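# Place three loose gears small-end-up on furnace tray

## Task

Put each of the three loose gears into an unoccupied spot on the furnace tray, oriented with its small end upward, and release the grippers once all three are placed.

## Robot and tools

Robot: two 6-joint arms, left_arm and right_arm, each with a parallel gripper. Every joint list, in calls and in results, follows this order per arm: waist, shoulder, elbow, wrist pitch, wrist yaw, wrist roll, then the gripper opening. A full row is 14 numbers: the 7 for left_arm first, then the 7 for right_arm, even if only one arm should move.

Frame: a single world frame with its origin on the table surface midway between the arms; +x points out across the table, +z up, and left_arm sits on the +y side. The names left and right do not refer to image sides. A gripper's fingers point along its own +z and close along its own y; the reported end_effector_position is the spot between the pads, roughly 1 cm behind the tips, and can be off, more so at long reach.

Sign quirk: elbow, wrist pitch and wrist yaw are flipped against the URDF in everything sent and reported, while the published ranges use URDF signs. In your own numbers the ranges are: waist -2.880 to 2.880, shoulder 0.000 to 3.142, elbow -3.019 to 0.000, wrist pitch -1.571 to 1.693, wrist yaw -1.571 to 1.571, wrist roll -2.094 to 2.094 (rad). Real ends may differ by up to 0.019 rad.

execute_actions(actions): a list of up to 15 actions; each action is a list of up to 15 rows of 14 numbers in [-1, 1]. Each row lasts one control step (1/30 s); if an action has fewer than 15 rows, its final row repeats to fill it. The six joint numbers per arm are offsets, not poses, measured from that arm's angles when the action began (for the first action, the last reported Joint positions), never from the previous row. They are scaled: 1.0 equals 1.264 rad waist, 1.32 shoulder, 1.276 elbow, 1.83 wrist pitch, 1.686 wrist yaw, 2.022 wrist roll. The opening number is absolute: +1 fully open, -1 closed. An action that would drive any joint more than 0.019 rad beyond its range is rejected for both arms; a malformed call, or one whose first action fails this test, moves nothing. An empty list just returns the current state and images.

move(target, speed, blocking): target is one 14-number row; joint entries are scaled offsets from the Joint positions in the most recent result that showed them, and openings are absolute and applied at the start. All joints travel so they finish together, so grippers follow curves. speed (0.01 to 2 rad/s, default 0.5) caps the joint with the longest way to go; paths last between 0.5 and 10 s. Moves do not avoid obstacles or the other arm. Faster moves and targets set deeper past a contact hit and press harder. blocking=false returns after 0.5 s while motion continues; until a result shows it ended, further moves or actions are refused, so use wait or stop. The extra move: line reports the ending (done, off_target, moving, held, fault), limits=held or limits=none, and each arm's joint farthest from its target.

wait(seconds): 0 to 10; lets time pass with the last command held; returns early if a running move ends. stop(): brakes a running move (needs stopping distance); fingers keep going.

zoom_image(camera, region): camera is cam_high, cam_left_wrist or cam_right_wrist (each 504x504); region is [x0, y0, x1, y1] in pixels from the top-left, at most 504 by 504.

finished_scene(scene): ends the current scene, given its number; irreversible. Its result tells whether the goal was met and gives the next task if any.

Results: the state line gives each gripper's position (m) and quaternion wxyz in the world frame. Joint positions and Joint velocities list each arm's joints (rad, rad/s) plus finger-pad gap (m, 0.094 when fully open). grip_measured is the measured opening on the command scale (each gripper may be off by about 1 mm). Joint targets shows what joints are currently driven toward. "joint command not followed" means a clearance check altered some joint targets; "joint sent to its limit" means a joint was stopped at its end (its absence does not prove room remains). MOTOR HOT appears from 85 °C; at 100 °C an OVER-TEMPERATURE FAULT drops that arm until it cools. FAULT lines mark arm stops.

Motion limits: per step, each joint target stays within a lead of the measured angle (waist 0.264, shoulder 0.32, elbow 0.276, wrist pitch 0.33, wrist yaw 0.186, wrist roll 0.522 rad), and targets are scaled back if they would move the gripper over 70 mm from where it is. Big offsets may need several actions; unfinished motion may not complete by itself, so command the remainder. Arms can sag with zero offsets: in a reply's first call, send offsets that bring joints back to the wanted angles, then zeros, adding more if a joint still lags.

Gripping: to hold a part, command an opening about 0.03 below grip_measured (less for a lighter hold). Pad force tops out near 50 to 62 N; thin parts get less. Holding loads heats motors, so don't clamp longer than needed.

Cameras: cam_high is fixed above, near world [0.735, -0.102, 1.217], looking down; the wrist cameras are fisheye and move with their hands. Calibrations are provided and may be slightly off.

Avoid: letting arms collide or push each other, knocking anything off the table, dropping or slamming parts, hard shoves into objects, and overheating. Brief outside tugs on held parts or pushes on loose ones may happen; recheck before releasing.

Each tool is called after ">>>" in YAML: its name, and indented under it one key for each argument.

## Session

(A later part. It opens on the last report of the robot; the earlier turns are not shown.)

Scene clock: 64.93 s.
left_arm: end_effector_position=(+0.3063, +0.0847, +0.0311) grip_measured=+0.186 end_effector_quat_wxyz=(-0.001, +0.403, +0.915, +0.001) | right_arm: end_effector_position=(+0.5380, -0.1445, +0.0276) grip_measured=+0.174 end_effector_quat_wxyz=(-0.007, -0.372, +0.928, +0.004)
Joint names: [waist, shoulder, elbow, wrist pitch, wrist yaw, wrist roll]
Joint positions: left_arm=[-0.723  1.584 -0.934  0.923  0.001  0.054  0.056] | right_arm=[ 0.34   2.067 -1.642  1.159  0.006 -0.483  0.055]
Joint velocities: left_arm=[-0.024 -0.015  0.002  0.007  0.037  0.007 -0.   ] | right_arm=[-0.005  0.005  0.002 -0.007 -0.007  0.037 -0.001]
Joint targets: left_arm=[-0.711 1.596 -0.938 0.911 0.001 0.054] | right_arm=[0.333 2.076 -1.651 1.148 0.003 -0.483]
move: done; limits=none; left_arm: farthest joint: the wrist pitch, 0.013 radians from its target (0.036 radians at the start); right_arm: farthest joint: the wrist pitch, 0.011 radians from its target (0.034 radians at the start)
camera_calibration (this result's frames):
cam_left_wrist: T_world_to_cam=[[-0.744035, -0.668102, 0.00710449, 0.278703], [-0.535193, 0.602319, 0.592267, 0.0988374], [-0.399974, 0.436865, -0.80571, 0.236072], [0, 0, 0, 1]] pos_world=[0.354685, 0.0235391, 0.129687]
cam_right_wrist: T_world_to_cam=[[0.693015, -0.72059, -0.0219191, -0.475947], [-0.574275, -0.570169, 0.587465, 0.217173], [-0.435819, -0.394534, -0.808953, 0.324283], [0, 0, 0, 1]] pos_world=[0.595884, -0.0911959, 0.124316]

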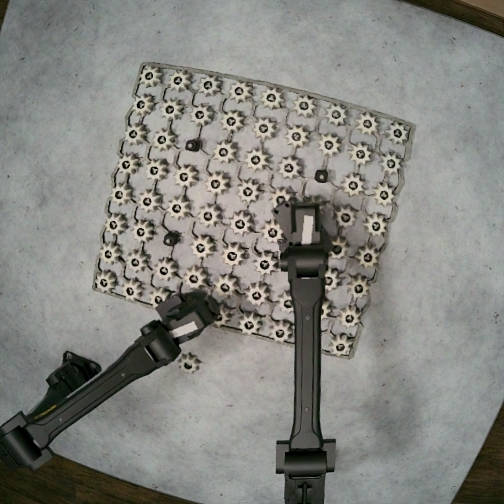

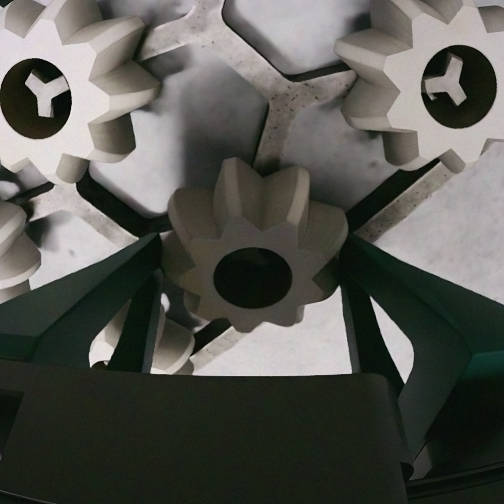

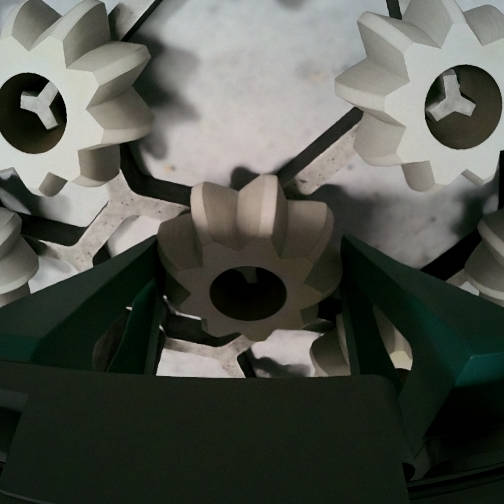

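>>> move:
  target: [0.009,0.019,0.0043,-0.019,0,0,0.13, -0.006,0.011,-0.001,-0.013,0,0,0.12]
  speed: 0.05

Scene clock: 66.47 s.
left_arm: end_effector_position=(+0.3066, +0.0844, +0.0274) grip_measured=+0.186 end_effector_quat_wxyz=(+0.001, +0.403, +0.915, +0.000) | right_arm: end_effector_position=(+0.5380, -0.1442, +0.0258) grip_measured=+0.174 end_effector_quat_wxyz=(-0.005, -0.372, +0.928, +0.004)
Joint names: [waist, shoulder, elbow, wrist pitch, wrist yaw, wrist roll]
Joint positions: left_arm=[-0.723  1.589 -0.928  0.907  0.001  0.054  0.056] | right_arm=[ 0.34   2.067 -1.637  1.151  0.008 -0.483  0.055]
Joint velocities: left_arm=[-0.005 -0.015  0.002 -0.012  0.007  0.037  0.   ] | right_arm=[ 0.005 -0.015 -0.007  0.017 -0.007  0.022  0.001]
Joint targets: left_arm=[-0.711 1.609 -0.929 0.888 0.001 0.054] | right_arm=[0.333 2.082 -1.643 1.135 0.006 -0.483]
move: done; limits=none; left_arm: farthest joint: the shoulder, 0.020 radians from its target (0.025 radians at the start); right_arm: farthest joint: the wrist pitch, 0.016 radians from its target (0.024 radians at the start)
camera_calibration (this result's frames):
cam_left_wrist: T_world_to_cam=[[-0.744062, -0.668077, 0.00676746, 0.278774], [-0.537443, 0.604526, 0.587966, 0.102017], [-0.396897, 0.433846, -0.808858, 0.232772], [0, 0, 0, 1]] pos_world=[0.35464, 0.0235831, 0.12641]
cam_right_wrist: T_world_to_cam=[[0.693064, -0.72055, -0.0216592, -0.475807], [-0.575974, -0.571571, 0.584431, 0.219125], [-0.433492, -0.392573, -0.811154, 0.322068], [0, 0, 0, 1]] pos_world=[0.595589, -0.0911625, 0.122878]

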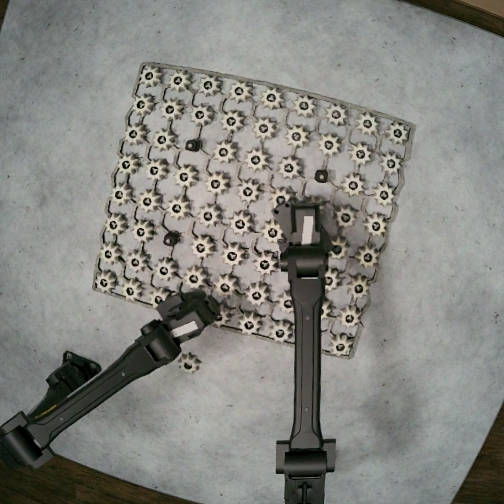

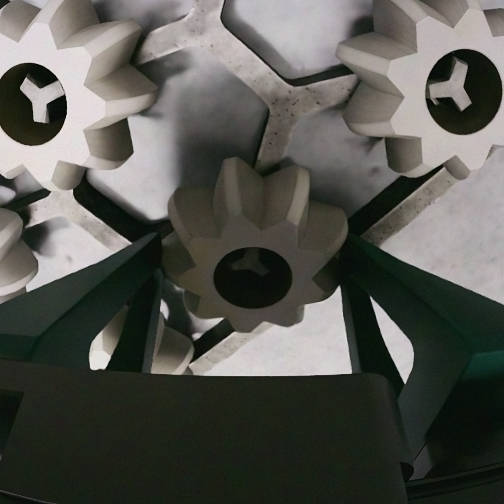

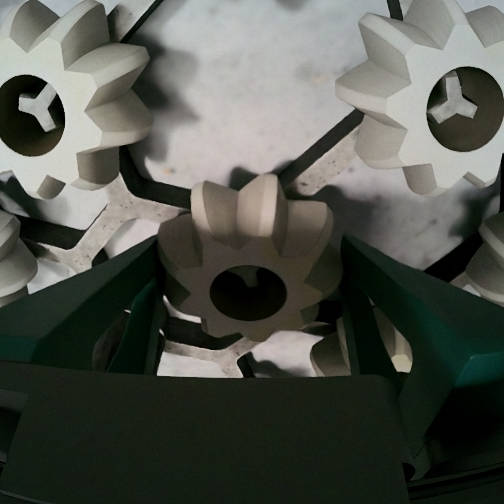

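>>> move:
  target: [0.009,0.026,0.003,-0.016,0,0,0.13, -0.006,0.021,-0.002,-0.013,0,0,0.12]
  speed: 0.05

Scene clock: 67.57 s.
left_arm: end_effector_position=(+0.3066, +0.0844, +0.0272) grip_measured=+0.186 end_effector_quat_wxyz=(+0.001, +0.403, +0.915, +0.000) | right_arm: end_effector_position=(+0.5382, -0.1441, +0.0251) grip_measured=+0.174 end_effector_quat_wxyz=(-0.004, -0.372, +0.928, +0.005)
Joint names: [waist, shoulder, elbow, wrist pitch, wrist yaw, wrist roll]
Joint positions: left_arm=[-0.723  1.59  -0.928  0.907  0.001  0.054  0.056] | right_arm=[ 0.34   2.068 -1.636  1.148  0.008 -0.483  0.055]
Joint velocities: left_arm=[-0.005 -0.015 -0.002 -0.012 -0.022 -0.022 -0.   ] | right_arm=[-0.005 -0.015  0.002  0.002 -0.007 -0.051 -0.   ]
Joint targets: left_arm=[-0.711 1.623 -0.924 0.877 0.001 0.054] | right_arm=[0.333 2.095 -1.639 1.127 0.008 -0.483]
move: off_target (left_arm, right_arm); limits=none; left_arm: farthest joint: the shoulder, 0.034 radians from its target (0.034 radians at the start); right_arm: farthest joint: the shoulder, 0.027 radians from its target (0.027 radians at the start)
camera_calibration (this result's frames):
cam_left_wrist: T_world_to_cam=[[-0.744058, -0.66808, 0.00681562, 0.278769], [-0.537122, 0.604212, 0.588581, 0.102034], [-0.397337, 0.434278, -0.808409, 0.232579], [0, 0, 0, 1]] pos_world=[0.354637, 0.0235854, 0.126064]
cam_right_wrist: T_world_to_cam=[[0.69307, -0.720535, -0.0219758, -0.475781], [-0.576285, -0.572117, 0.58359, 0.219826], [-0.43307, -0.391805, -0.811751, 0.321512], [0, 0, 0, 1]] pos_world=[0.595669, -0.0910808, 0.122244]

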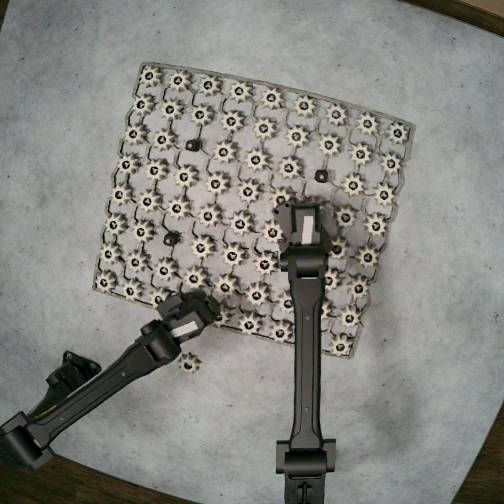

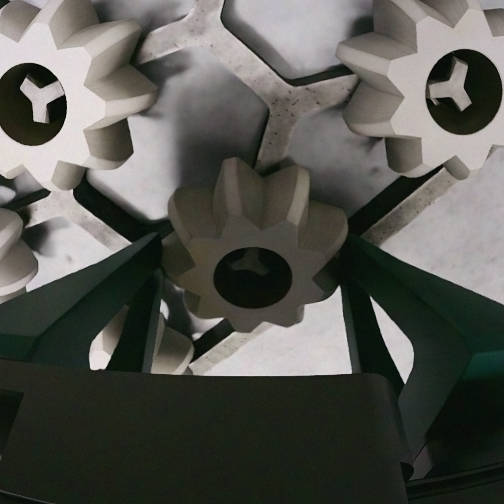

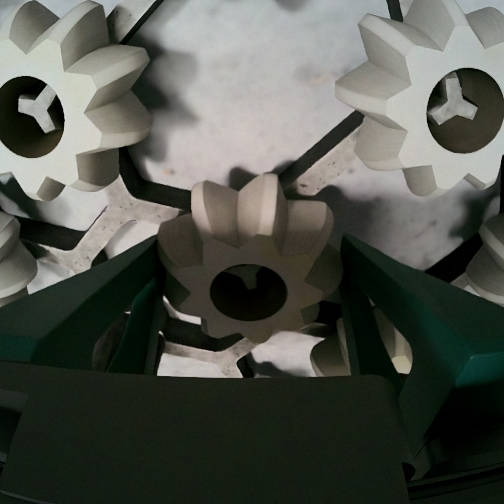

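>>> zoom_image:
  camera: "cam_left_wrist"
  region: [190, 210, 320, 340]

>>> zoom_image:
  camera: "cam_right_wrist"
  region: [185, 225, 315, 355]

Region (190, 210, 320, 340) of cam_left_wrist's 504x504 image, scaled by 3.877, with more detail than that image has.

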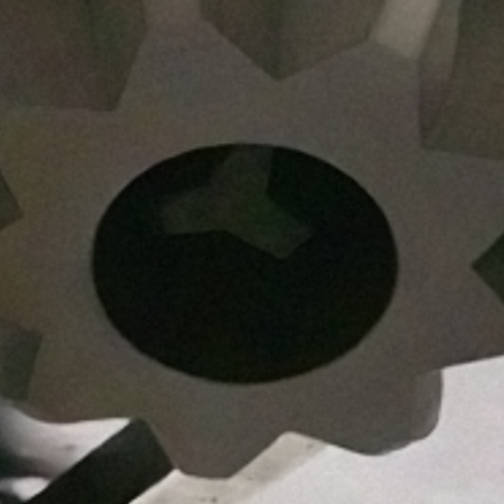

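Region (185, 225, 315, 355) of cam_right_wrist's 504x504 image, scaled by 3.877, with more detail than that image has.

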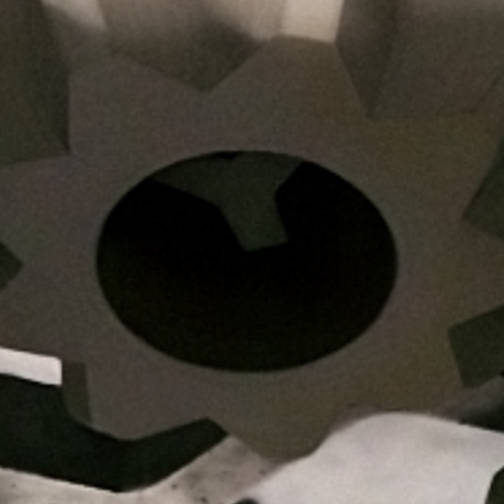

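>>> move:
  target: [0,0.005,0,0,0,0,0.45, 0,0.005,-0.008,0,0,0,0.45]
  speed: 0.1

Scene clock: 69.17 s.
left_arm: end_effector_position=(+0.3066, +0.0844, +0.0272) grip_measured=+0.448 end_effector_quat_wxyz=(+0.001, +0.403, +0.915, +0.000) | right_arm: end_effector_position=(+0.5379, -0.1441, +0.0249) grip_measured=+0.449 end_effector_quat_wxyz=(-0.005, -0.372, +0.928, +0.005)
Joint names: [waist, shoulder, elbow, wrist pitch, wrist yaw, wrist roll]
Joint positions: left_arm=[-0.723  1.59  -0.928  0.907  0.001  0.054  0.068] | right_arm=[ 0.34   2.068 -1.635  1.148  0.008 -0.483  0.068]
Joint velocities: left_arm=[-0.015 -0.005 -0.002  0.002  0.007 -0.007 -0.001] | right_arm=[-0.015  0.005 -0.007  0.002  0.037 -0.095 -0.   ]
Joint targets: left_arm=[-0.723 1.596 -0.928 0.907 0.001 0.054] | right_arm=[0.340 2.075 -1.646 1.148 0.008 -0.483]
move: done; limits=none; left_arm: farthest joint: the shoulder, 0.007 radians from its target (0.007 radians at the start); right_arm: farthest joint: the elbow, 0.011 radians from its target (0.010 radians at the start)
camera_calibration (this result's frames):
cam_left_wrist: T_world_to_cam=[[-0.744058, -0.66808, 0.00681562, 0.278769], [-0.537122, 0.604212, 0.588581, 0.102034], [-0.397337, 0.434278, -0.808409, 0.232579], [0, 0, 0, 1]] pos_world=[0.354637, 0.0235854, 0.126064]
cam_right_wrist: T_world_to_cam=[[0.693054, -0.72054, -0.0223331, -0.475625], [-0.575856, -0.571995, 0.584133, 0.219532], [-0.433665, -0.391975, -0.811351, 0.321422], [0, 0, 0, 1]] pos_world=[0.595443, -0.0911456, 0.121928]

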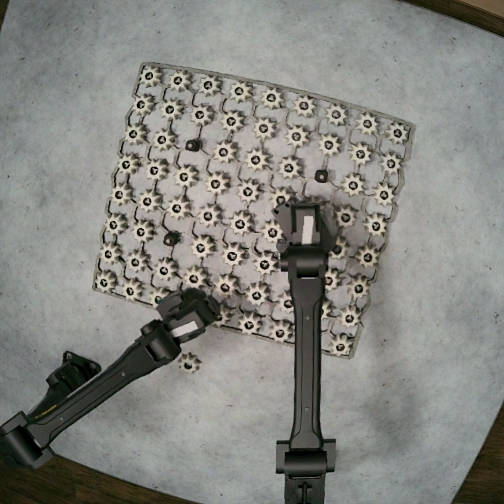

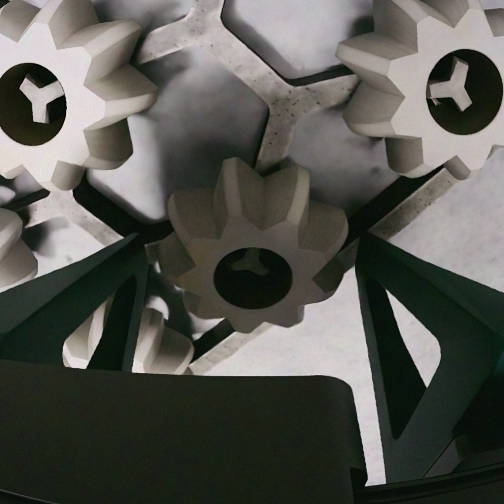

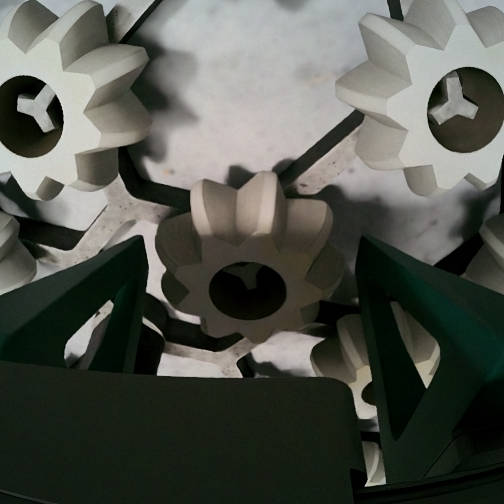

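>>> execute_actions:
  actions: []

Scene clock: 70.70 s.
left_arm: end_effector_position=(+0.3066, +0.0844, +0.0272) grip_measured=+0.448 end_effector_quat_wxyz=(+0.001, +0.403, +0.915, +0.000) | right_arm: end_effector_position=(+0.5379, -0.1441, +0.0249) grip_measured=+0.449 end_effector_quat_wxyz=(-0.005, -0.372, +0.928, +0.005)
Joint names: [waist, shoulder, elbow, wrist pitch, wrist yaw, wrist roll]
Joint positions: left_arm=[-0.723  1.59  -0.928  0.907  0.001  0.054  0.068] | right_arm=[ 0.34   2.068 -1.635  1.148  0.008 -0.483  0.068]
Joint velocities: left_arm=[ 0.005  0.005  0.007  0.007  0.066  0.037 -0.   ] | right_arm=[-0.005  0.005 -0.002  0.007 -0.007 -0.051 -0.   ]
Joint targets: left_arm=[-0.723 1.596 -0.928 0.907 0.001 0.054] | right_arm=[0.340 2.075 -1.646 1.148 0.008 -0.483]
camera_calibration (this result's frames):
cam_left_wrist: T_world_to_cam=[[-0.744058, -0.66808, 0.00681562, 0.278769], [-0.537122, 0.604212, 0.588581, 0.102034], [-0.397337, 0.434278, -0.808409, 0.232579], [0, 0, 0, 1]] pos_world=[0.354637, 0.0235854, 0.126064]
cam_right_wrist: T_world_to_cam=[[0.693054, -0.72054, -0.0223331, -0.475625], [-0.575856, -0.571995, 0.584133, 0.219532], [-0.433665, -0.391975, -0.811351, 0.321422], [0, 0, 0, 1]] pos_world=[0.595443, -0.0911456, 0.121928]

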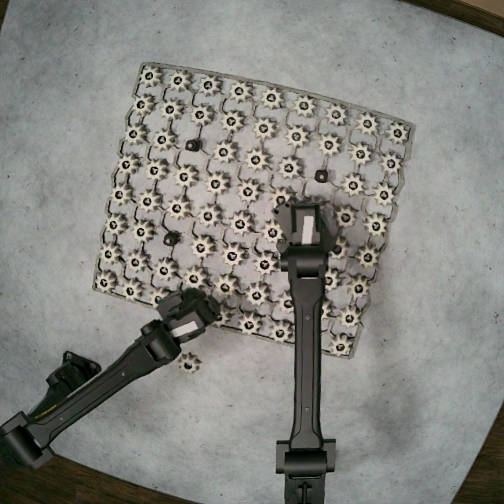

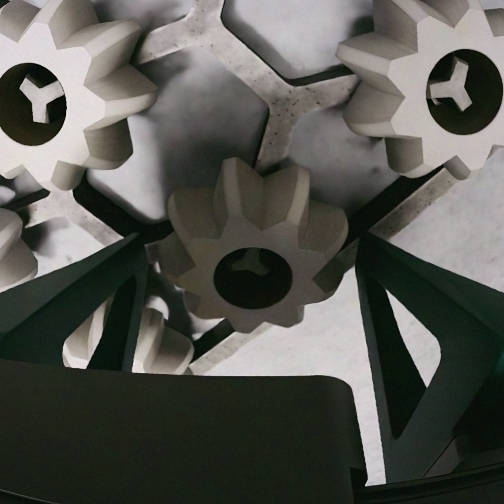

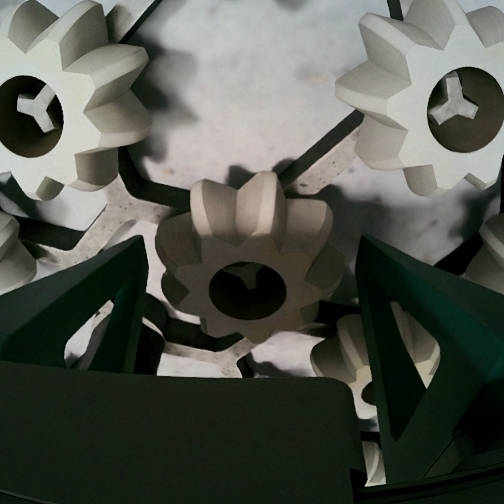

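>>> move:
  target: [0,-0.125,-0.137,0.150,0,0,0.47, 0,-0.091,-0.137,0.121,0,0,0.47]
  speed: 0.3

Scene clock: 72.93 s.
left_arm: end_effector_position=(+0.3064, +0.0846, +0.1259) grip_measured=+0.468 end_effector_quat_wxyz=(+0.008, +0.403, +0.915, -0.002) | right_arm: end_effector_position=(+0.5393, -0.1437, +0.1322) grip_measured=+0.469 end_effector_quat_wxyz=(+0.007, -0.372, +0.928, +0.004)
Joint names: [waist, shoulder, elbow, wrist pitch, wrist yaw, wrist roll]
Joint positions: left_arm=[-0.723  1.441 -1.057  1.17   0.001  0.054  0.069] | right_arm=[ 0.34   1.966 -1.766  1.359  0.008 -0.483  0.069]
Joint velocities: left_arm=[-0.005 -0.015  0.007  0.012  0.022 -0.022  0.001] | right_arm=[ 0.005  0.005 -0.017 -0.007  0.081  0.007  0.   ]
Joint targets: left_arm=[-0.723 1.425 -1.103 1.182 0.001 0.054] | right_arm=[0.340 1.948 -1.810 1.370 0.008 -0.483]
move: off_target (left_arm, right_arm); limits=none; left_arm: farthest joint: the elbow, 0.046 radians from its target (0.175 radians at the start); right_arm: farthest joint: the elbow, 0.043 radians from its target (0.175 radians at the start)
camera_calibration (this result's frames):
cam_left_wrist: T_world_to_cam=[[-0.744127, -0.668012, 0.0058517, 0.278216], [-0.543465, 0.610436, 0.576206, 0.04668], [-0.388485, 0.42559, -0.817284, 0.311391], [0, 0, 0, 1]] pos_world=[0.353367, 0.0248318, 0.225969]
cam_right_wrist: T_world_to_cam=[[0.693427, -0.720433, -0.0116097, -0.47552], [-0.588531, -0.575619, 0.56771, 0.166378], [-0.415679, -0.386833, -0.823147, 0.40186], [0, 0, 0, 1]] pos_world=[0.594702, -0.0913574, 0.230815]

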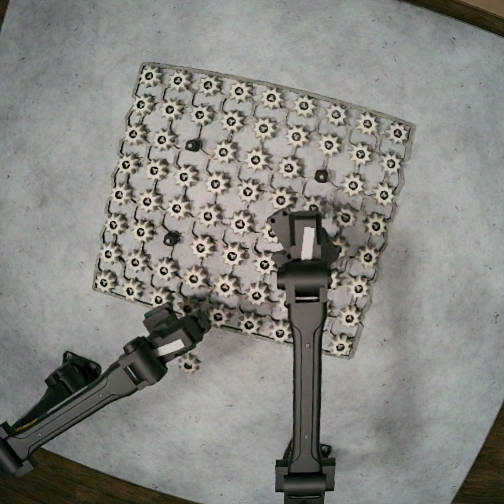

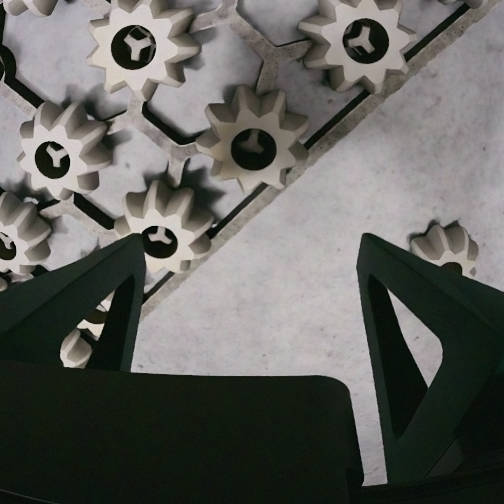

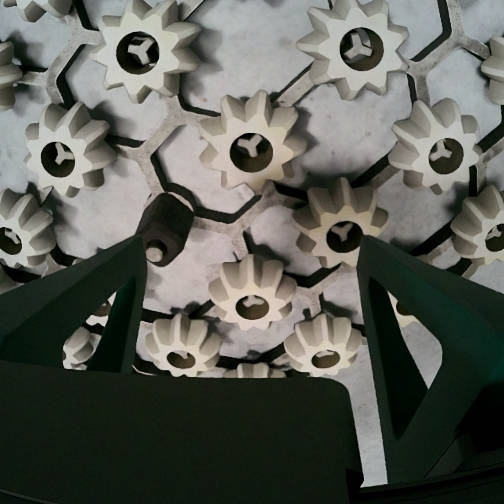

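>>> move:
  target: [0.8,-0.012,-0.036,0.006,0,0,0.5, 0.638,-0.364,0.452,-0.076,0,0.239,1]
  speed: 1.0

Scene clock: 76.57 s.
left_arm: end_effector_position=(+0.4086, +0.4608, +0.1259) grip_measured=+0.498 end_effector_quat_wxyz=(+0.008, -0.096, +0.995, +0.002) | right_arm: end_effector_position=(+0.1519, +0.0717, +0.1465) grip_measured=+1.000 end_effector_quat_wxyz=(+0.005, -0.525, +0.851, +0.008)
Joint names: [waist, shoulder, elbow, wrist pitch, wrist yaw, wrist roll]
Joint positions: left_arm=[ 0.3    1.441 -1.057  1.17   0.002  0.054  0.07 ] | right_arm=[ 1.156  1.505 -1.184  1.234  0.008 -0.01   0.094]
Joint velocities: left_arm=[ 0.005 -0.005  0.007  0.007  0.007  0.007 -0.001] | right_arm=[-0.005 -0.005 -0.007 -0.007  0.022  0.037  0.   ]
Joint targets: left_arm=[0.288 1.425 -1.103 1.181 0.001 0.054] | right_arm=[1.147 1.486 -1.190 1.220 0.008 -0.000]
move: off_target (left_arm); limits=none; left_arm: farthest joint: the elbow, 0.046 radians from its target (0.046 radians at the start); right_arm: farthest joint: the shoulder, 0.019 radians from its target (0.481 radians at the start)
camera_calibration (this result's frames):
cam_left_wrist: T_world_to_cam=[[0.182091, -0.983267, 0.00547105, 0.37246], [-0.804194, -0.145722, 0.576227, 0.327568], [-0.565787, -0.109325, -0.817272, 0.509937], [0, 0, 0, 1]] pos_world=[0.484123, 0.46971, 0.225965]
cam_right_wrist: T_world_to_cam=[[0.895254, -0.445187, -0.0181451, -0.101007], [-0.357701, -0.742412, 0.566458, 0.0313426], [-0.265651, -0.500633, -0.823891, 0.321457], [0, 0, 0, 1]] pos_world=[0.187033, 0.139234, 0.245258]

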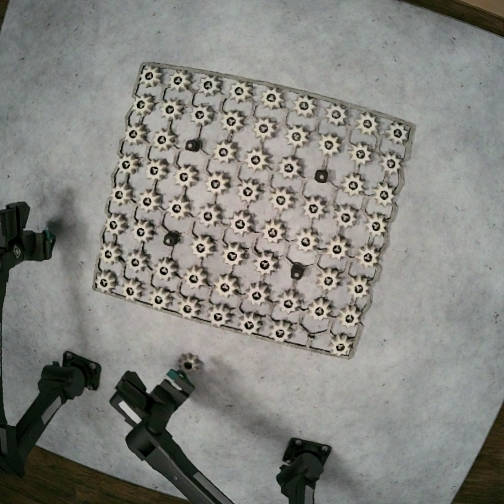

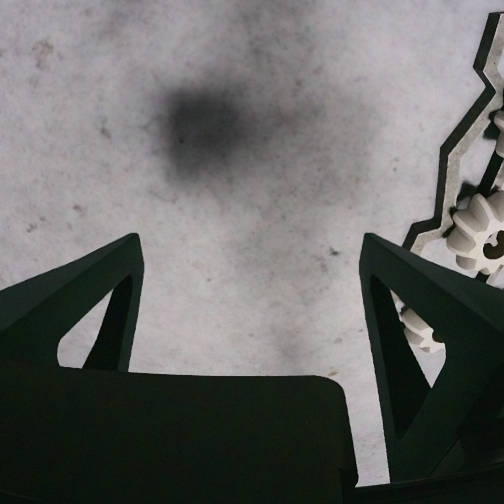

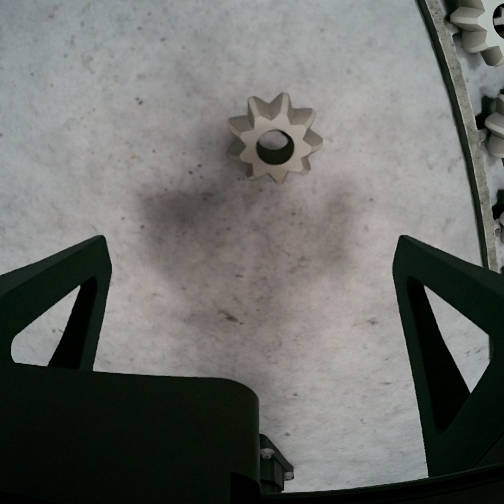

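>>> zoom_image:
  camera: "cam_right_wrist"
  region: [204,70,344,210]

Region (204, 70, 344, 210) of cam_right_wrist's 504x504 image, scaled by 3.600, with more detail than that image has.

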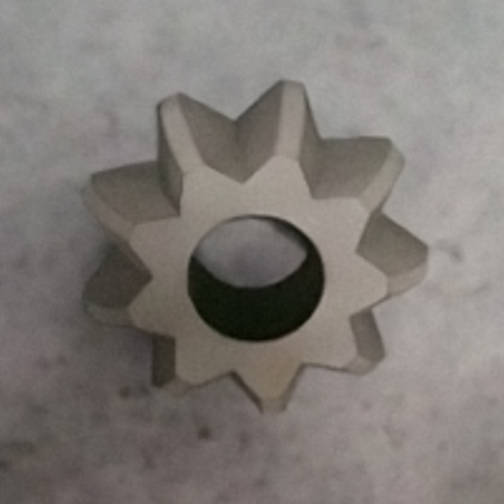

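>>> move:
  target: [0,-0.012,-0.036,0.006,0,0,0.5, -0.026,0.080,0.105,-0.127,0,0.021,1]
  speed: 0.5

Scene clock: 79.47 s.
left_arm: end_effector_position=(+0.4086, +0.4608, +0.1259) grip_measured=+0.498 end_effector_quat_wxyz=(+0.008, -0.096, +0.995, +0.002) | right_arm: end_effector_position=(+0.1572, +0.0587, +0.0544) grip_measured=+1.000 end_effector_quat_wxyz=(-0.008, -0.500, +0.866, +0.000)
Joint names: [waist, shoulder, elbow, wrist pitch, wrist yaw, wrist roll]
Joint positions: left_arm=[ 0.3    1.441 -1.057  1.17   0.002  0.054  0.07 ] | right_arm=[ 1.131  1.608 -1.038  1.014  0.008  0.023  0.094]
Joint velocities: left_arm=[ 0.005  0.005  0.002 -0.012  0.007 -0.007 -0.001] | right_arm=[-0.005 -0.005 -0.007  0.022  0.007  0.007  0.   ]
Joint targets: left_arm=[0.300 1.425 -1.103 1.181 0.002 0.054] | right_arm=[1.123 1.610 -1.050 1.001 0.008 0.033]
move: off_target (left_arm); limits=none; left_arm: farthest joint: the elbow, 0.046 radians from its target (0.046 radians at the start); right_arm: farthest joint: the wrist pitch, 0.013 radians from its target (0.232 radians at the start)
camera_calibration (this result's frames):
cam_left_wrist: T_world_to_cam=[[0.182091, -0.983267, 0.00547105, 0.37246], [-0.804194, -0.145722, 0.576227, 0.327568], [-0.565787, -0.109325, -0.817272, 0.509937], [0, 0, 0, 1]] pos_world=[0.484123, 0.46971, 0.225965]
cam_right_wrist: T_world_to_cam=[[0.867678, -0.496795, -0.0181342, -0.105798], [-0.391501, -0.705348, 0.590941, 0.0775802], [-0.306368, -0.505647, -0.806511, 0.246237], [0, 0, 0, 1]] pos_world=[0.197611, 0.12667, 0.150829]

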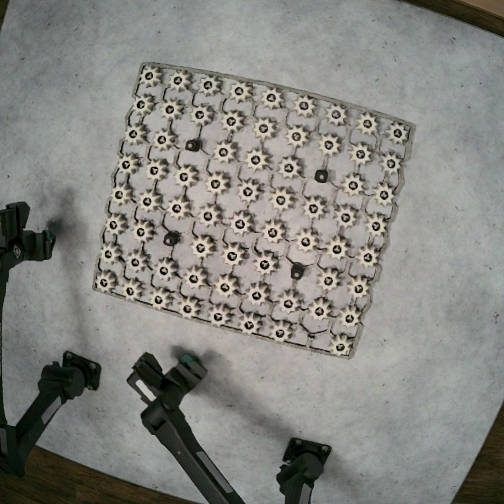

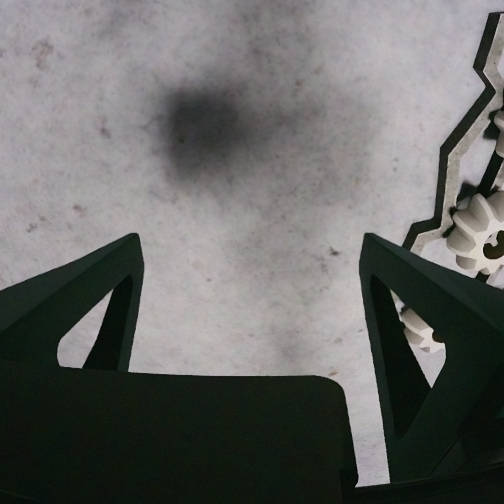

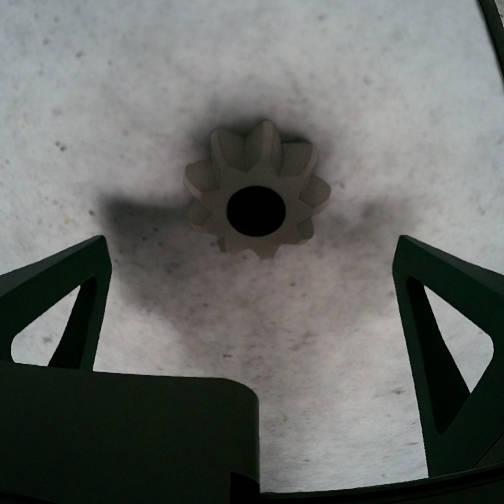

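>>> move:
  target: [0,-0.012,-0.036,0.006,0,0,0.5, -0.005,0.051,0.0345,-0.080,0,0.003,1]
  speed: 0.3

Scene clock: 82.53 s.
left_arm: end_effector_position=(+0.4086, +0.4608, +0.1259) grip_measured=+0.498 end_effector_quat_wxyz=(+0.008, -0.096, +0.995, +0.002) | right_arm: end_effector_position=(+0.1591, +0.0622, +0.0166) grip_measured=+1.000 end_effector_quat_wxyz=(+0.004, -0.500, +0.866, +0.007)
Joint names: [waist, shoulder, elbow, wrist pitch, wrist yaw, wrist roll]
Joint positions: left_arm=[ 0.3    1.441 -1.057  1.17   0.002  0.054  0.07 ] | right_arm=[ 1.131  1.664 -0.988  0.882  0.008  0.023  0.094]
Joint velocities: left_arm=[-0.005 -0.015 -0.007 -0.007 -0.022 -0.095 -0.001] | right_arm=[-0.005  0.005 -0.007  0.007 -0.022  0.037  0.   ]
Joint targets: left_arm=[0.300 1.425 -1.103 1.181 0.002 0.054] | right_arm=[1.125 1.675 -0.994 0.868 0.008 0.029]
move: off_target (left_arm); limits=none; left_arm: farthest joint: the elbow, 0.046 radians from its target (0.046 radians at the start); right_arm: farthest joint: the wrist pitch, 0.014 radians from its target (0.147 radians at the start)
camera_calibration (this result's frames):
cam_left_wrist: T_world_to_cam=[[0.182091, -0.983267, 0.00547105, 0.37246], [-0.804194, -0.145722, 0.576227, 0.327568], [-0.565787, -0.109325, -0.817272, 0.509937], [0, 0, 0, 1]] pos_world=[0.484123, 0.46971, 0.225965]
cam_right_wrist: T_world_to_cam=[[0.867728, -0.49669, -0.0186328, -0.106416], [-0.399324, -0.718969, 0.56888, 0.105613], [-0.295953, -0.486193, -0.822209, 0.215507], [0, 0, 0, 1]] pos_world=[0.198294, 0.127855, 0.115128]

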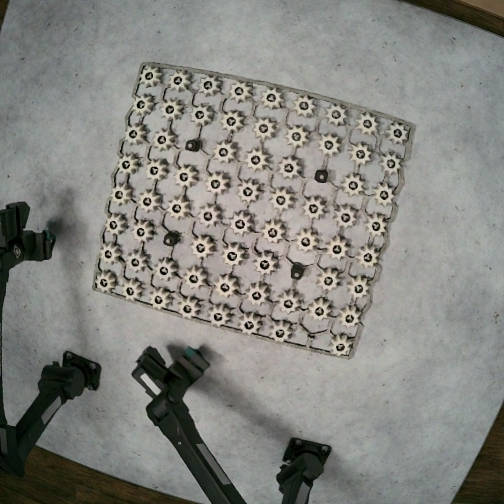

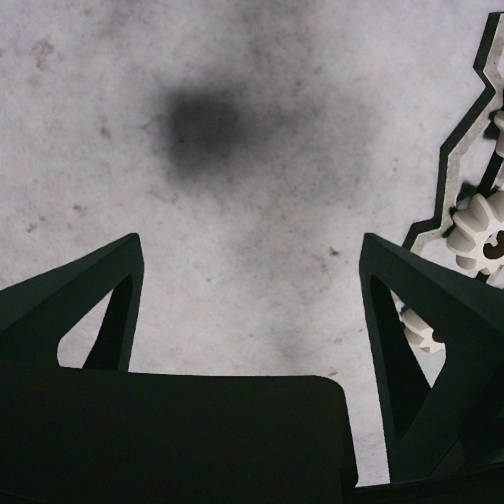

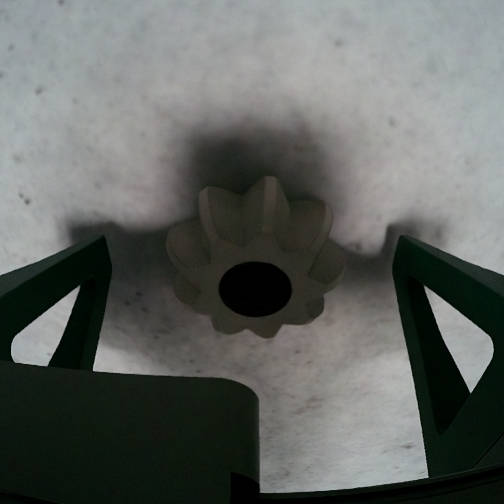

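>>> move:
  target: [0,-0.012,-0.036,0.006,0,0,0.5, -0.005,0.015,0.0,-0.007,0,0.003,1]
  speed: 0.05

Scene clock: 84.13 s.
left_arm: end_effector_position=(+0.4086, +0.4608, +0.1259) grip_measured=+0.498 end_effector_quat_wxyz=(+0.008, -0.096, +0.995, +0.002) | right_arm: end_effector_position=(+0.1591, +0.0621, +0.0161) grip_measured=+1.000 end_effector_quat_wxyz=(+0.003, -0.500, +0.866, +0.007)
Joint names: [waist, shoulder, elbow, wrist pitch, wrist yaw, wrist roll]
Joint positions: left_arm=[ 0.3    1.441 -1.057  1.17   0.002  0.054  0.07 ] | right_arm=[ 1.131  1.665 -0.988  0.882  0.008  0.023  0.094]
Joint velocities: left_arm=[-0.005 -0.015  0.002  0.007  0.007 -0.022 -0.   ] | right_arm=[-0.015  0.015 -0.002 -0.007 -0.007 -0.037  0.   ]
Joint targets: left_arm=[0.300 1.425 -1.103 1.181 0.002 0.054] | right_arm=[1.125 1.684 -0.988 0.869 0.008 0.029]
move: off_target (left_arm); limits=none; left_arm: farthest joint: the elbow, 0.046 radians from its target (0.046 radians at the start); right_arm: farthest joint: the shoulder, 0.019 radians from its target (0.020 radians at the start)
camera_calibration (this result's frames):
cam_left_wrist: T_world_to_cam=[[0.182091, -0.983267, 0.00547105, 0.37246], [-0.804194, -0.145722, 0.576227, 0.327568], [-0.565787, -0.109325, -0.817272, 0.509937], [0, 0, 0, 1]] pos_world=[0.484123, 0.46971, 0.225965]
cam_right_wrist: T_world_to_cam=[[0.867718, -0.496708, -0.0186118, -0.106424], [-0.399011, -0.718397, 0.569821, 0.105668], [-0.296406, -0.487018, -0.821558, 0.215165], [0, 0, 0, 1]] pos_world=[0.198285, 0.127839, 0.114578]

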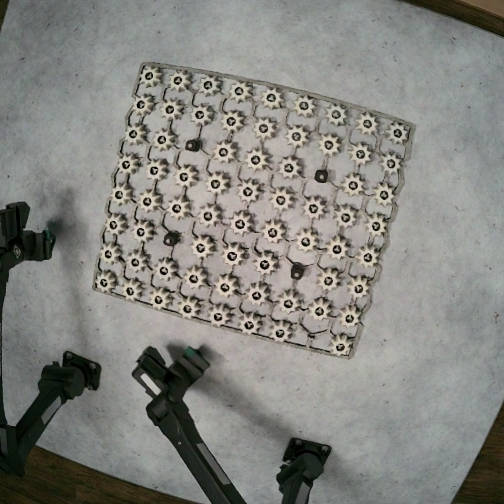

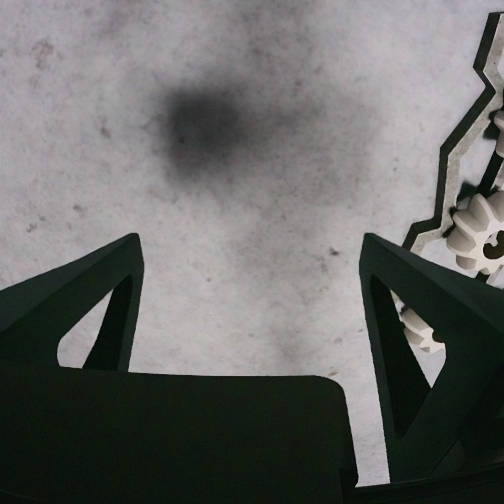

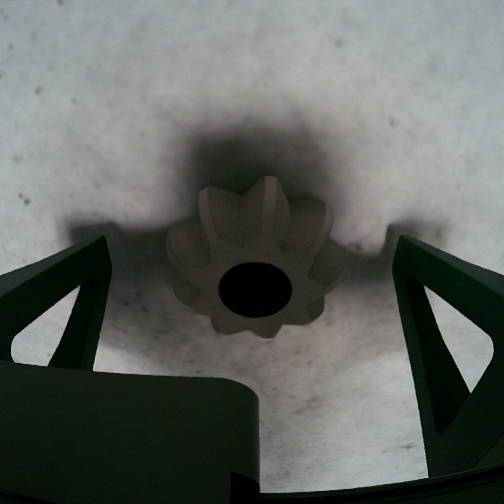

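>>> move:
  target: [0,-0.012,-0.036,0.006,0,0,0.5, -0.005,0.023,0.010,-0.008,0,0.003,1]
  speed: 0.08

Scene clock: 85.47 s.
left_arm: end_effector_position=(+0.4086, +0.4608, +0.1259) grip_measured=+0.498 end_effector_quat_wxyz=(+0.008, -0.096, +0.995, +0.002) | right_arm: end_effector_position=(+0.1546, +0.0540, +0.0061) grip_measured=+1.000 end_effector_quat_wxyz=(-0.009, -0.499, +0.866, -0.001)
Joint names: [waist, shoulder, elbow, wrist pitch, wrist yaw, wrist roll]
Joint positions: left_arm=[ 0.3    1.441 -1.057  1.17   0.002  0.054  0.07 ] | right_arm=[ 1.131  1.679 -0.973  0.882  0.008  0.023  0.094]
Joint velocities: left_arm=[-0.015 -0.005 -0.007  0.007  0.037  0.037  0.001] | right_arm=[-0.015  0.005  0.007 -0.002  0.051  0.081  0.   ]
Joint targets: left_arm=[0.300 1.425 -1.103 1.181 0.002 0.054] | right_arm=[1.125 1.695 -0.976 0.867 0.008 0.029]
move: off_target (left_arm); limits=none; left_arm: farthest joint: the elbow, 0.046 radians from its target (0.046 radians at the start); right_arm: farthest joint: the shoulder, 0.017 radians from its target (0.031 radians at the start)
camera_calibration (this result's frames):
cam_left_wrist: T_world_to_cam=[[0.182091, -0.983267, 0.00547105, 0.37246], [-0.804194, -0.145722, 0.576227, 0.327568], [-0.565787, -0.109325, -0.817272, 0.509937], [0, 0, 0, 1]] pos_world=[0.484123, 0.46971, 0.225965]
cam_right_wrist: T_world_to_cam=[[0.867459, -0.497181, -0.0180642, -0.106721], [-0.390794, -0.703412, 0.59371, 0.101547], [-0.307888, -0.507959, -0.804477, 0.204396], [0, 0, 0, 1]] pos_world=[0.195191, 0.122195, 0.102215]

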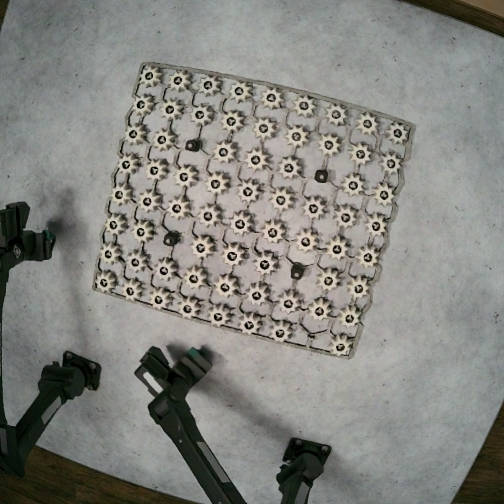

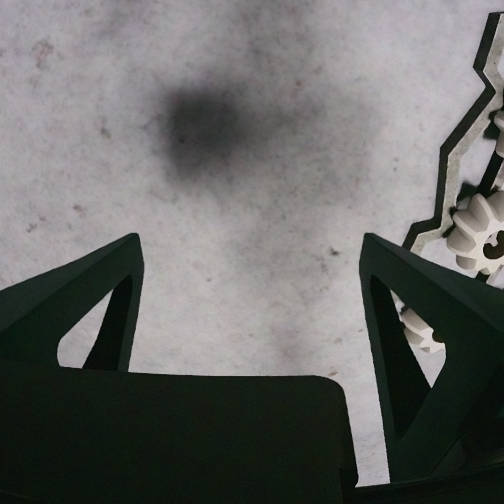

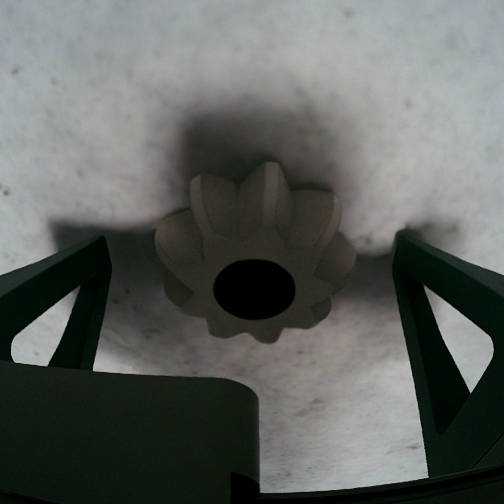

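>>> move:
  target: [0,-0.012,-0.036,0.006,0,0,0.5, -0.005,0.0,-0.0415,-0.004,0,0.003,1]
  speed: 0.1

Scene clock: 87.07 s.
left_arm: end_effector_position=(+0.4086, +0.4608, +0.1259) grip_measured=+0.498 end_effector_quat_wxyz=(+0.008, -0.096, +0.995, +0.002) | right_arm: end_effector_position=(+0.1575, +0.0592, +0.0096) grip_measured=+1.000 end_effector_quat_wxyz=(-0.004, -0.500, +0.866, +0.002)
Joint names: [waist, shoulder, elbow, wrist pitch, wrist yaw, wrist roll]
Joint positions: left_arm=[ 0.3    1.441 -1.057  1.17   0.002  0.054  0.07 ] | right_arm=[ 1.131  1.679 -0.985  0.882  0.008  0.023  0.094]
Joint velocities: left_arm=[-0.005 -0.015 -0.007  0.017  0.066 -0.007 -0.   ] | right_arm=[-0.005  0.005  0.007 -0.007 -0.022 -0.022  0.   ]
Joint targets: left_arm=[0.300 1.425 -1.103 1.181 0.002 0.054] | right_arm=[1.125 1.679 -1.025 0.874 0.008 0.029]
move: off_target (left_arm, right_arm); limits=none; left_arm: farthest joint: the elbow, 0.046 radians from its target (0.046 radians at the start); right_arm: farthest joint: the elbow, 0.041 radians from its target (0.053 radians at the start)
camera_calibration (this result's frames):
cam_left_wrist: T_world_to_cam=[[0.182091, -0.983267, 0.00547105, 0.37246], [-0.804194, -0.145722, 0.576227, 0.327568], [-0.565787, -0.109325, -0.817272, 0.509937], [0, 0, 0, 1]] pos_world=[0.484123, 0.46971, 0.225965]
cam_right_wrist: T_world_to_cam=[[0.867566, -0.496986, -0.0182937, -0.106569], [-0.39425, -0.709714, 0.583843, 0.105294], [-0.303145, -0.49931, -0.811661, 0.209611], [0, 0, 0, 1]] pos_world=[0.19751, 0.126426, 0.106708]

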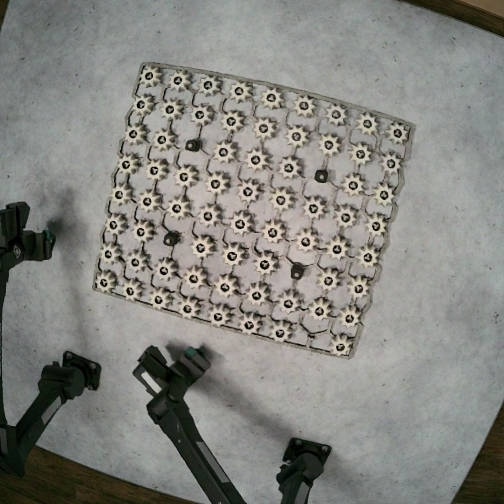

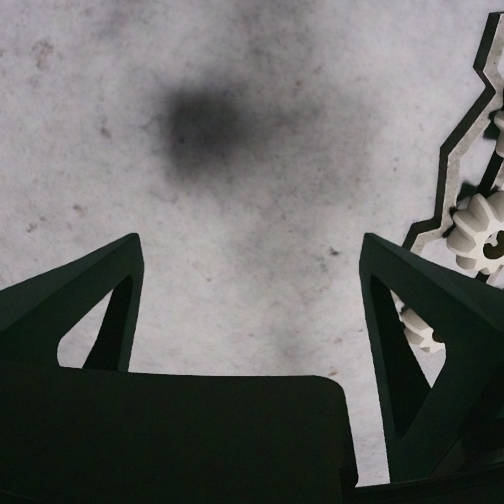

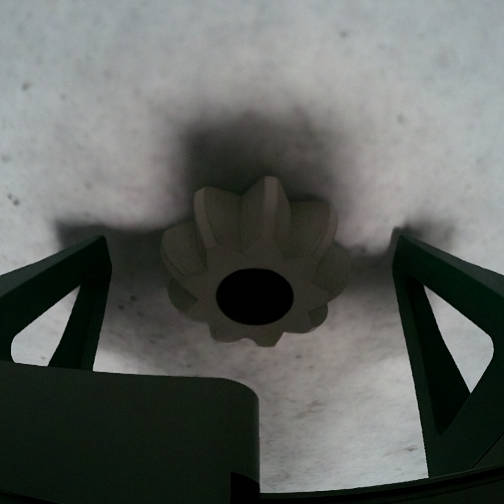

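>>> move:
  target: [0,-0.012,-0.036,0.006,0,0,0.5, -0.005,0.0,-0.031,-0.004,0,0.003,0.1]
  speed: 0.1

Scene clock: 88.00 s.
left_arm: end_effector_position=(+0.4086, +0.4608, +0.1259) grip_measured=+0.498 end_effector_quat_wxyz=(+0.008, -0.096, +0.995, +0.002) | right_arm: end_effector_position=(+0.1575, +0.0592, +0.0096) grip_measured=+0.184 end_effector_quat_wxyz=(-0.004, -0.500, +0.866, +0.002)
Joint names: [waist, shoulder, elbow, wrist pitch, wrist yaw, wrist roll]
Joint positions: left_arm=[ 0.3    1.441 -1.057  1.17   0.002  0.054  0.07 ] | right_arm=[ 1.131  1.679 -0.985  0.882  0.008  0.023  0.056]
Joint velocities: left_arm=[ 0.005 -0.005 -0.002  0.022  0.037 -0.037 -0.001] | right_arm=[-0.005 -0.015  0.002 -0.002  0.022 -0.007 -0.003]
Joint targets: left_arm=[0.300 1.425 -1.103 1.181 0.002 0.054] | right_arm=[1.125 1.679 -1.024 0.874 0.009 0.029]
move: off_target (left_arm, right_arm); limits=none; left_arm: farthest joint: the elbow, 0.046 radians from its target (0.046 radians at the start); right_arm: farthest joint: the elbow, 0.040 radians from its target (0.040 radians at the start)
camera_calibration (this result's frames):
cam_left_wrist: T_world_to_cam=[[0.182091, -0.983267, 0.00547105, 0.37246], [-0.804194, -0.145722, 0.576227, 0.327568], [-0.565787, -0.109325, -0.817272, 0.509937], [0, 0, 0, 1]] pos_world=[0.484123, 0.46971, 0.225965]
cam_right_wrist: T_world_to_cam=[[0.867573, -0.496988, -0.0179123, -0.10664], [-0.394444, -0.709608, 0.583841, 0.105319], [-0.302873, -0.499459, -0.81167, 0.209578], [0, 0, 0, 1]] pos_world=[0.197535, 0.126412, 0.106708]

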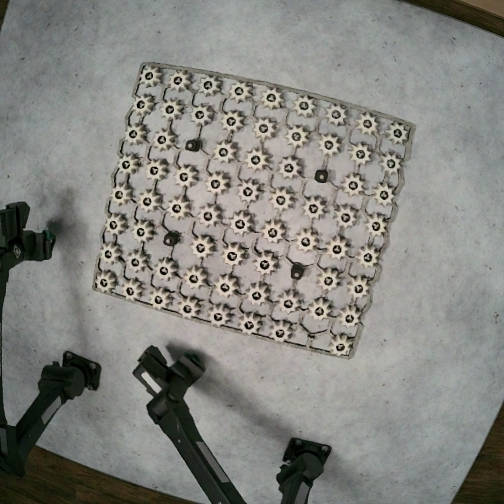

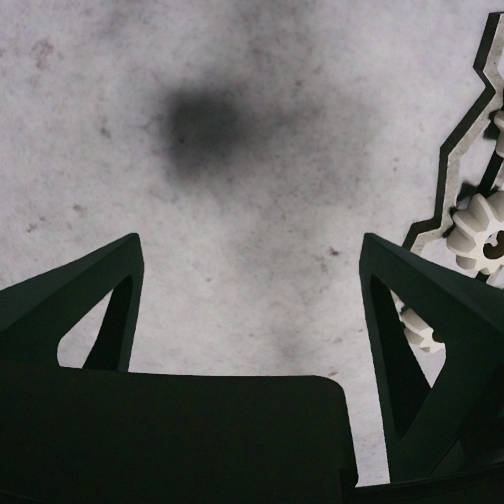

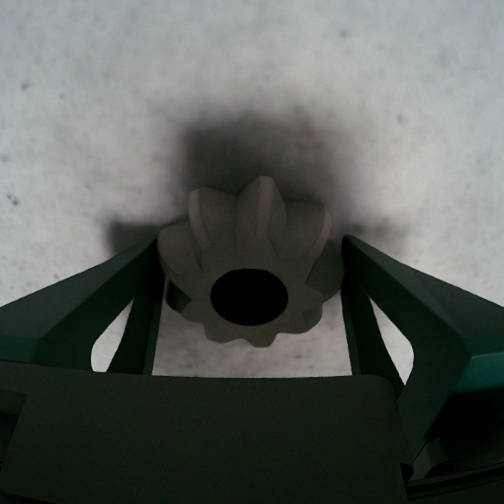

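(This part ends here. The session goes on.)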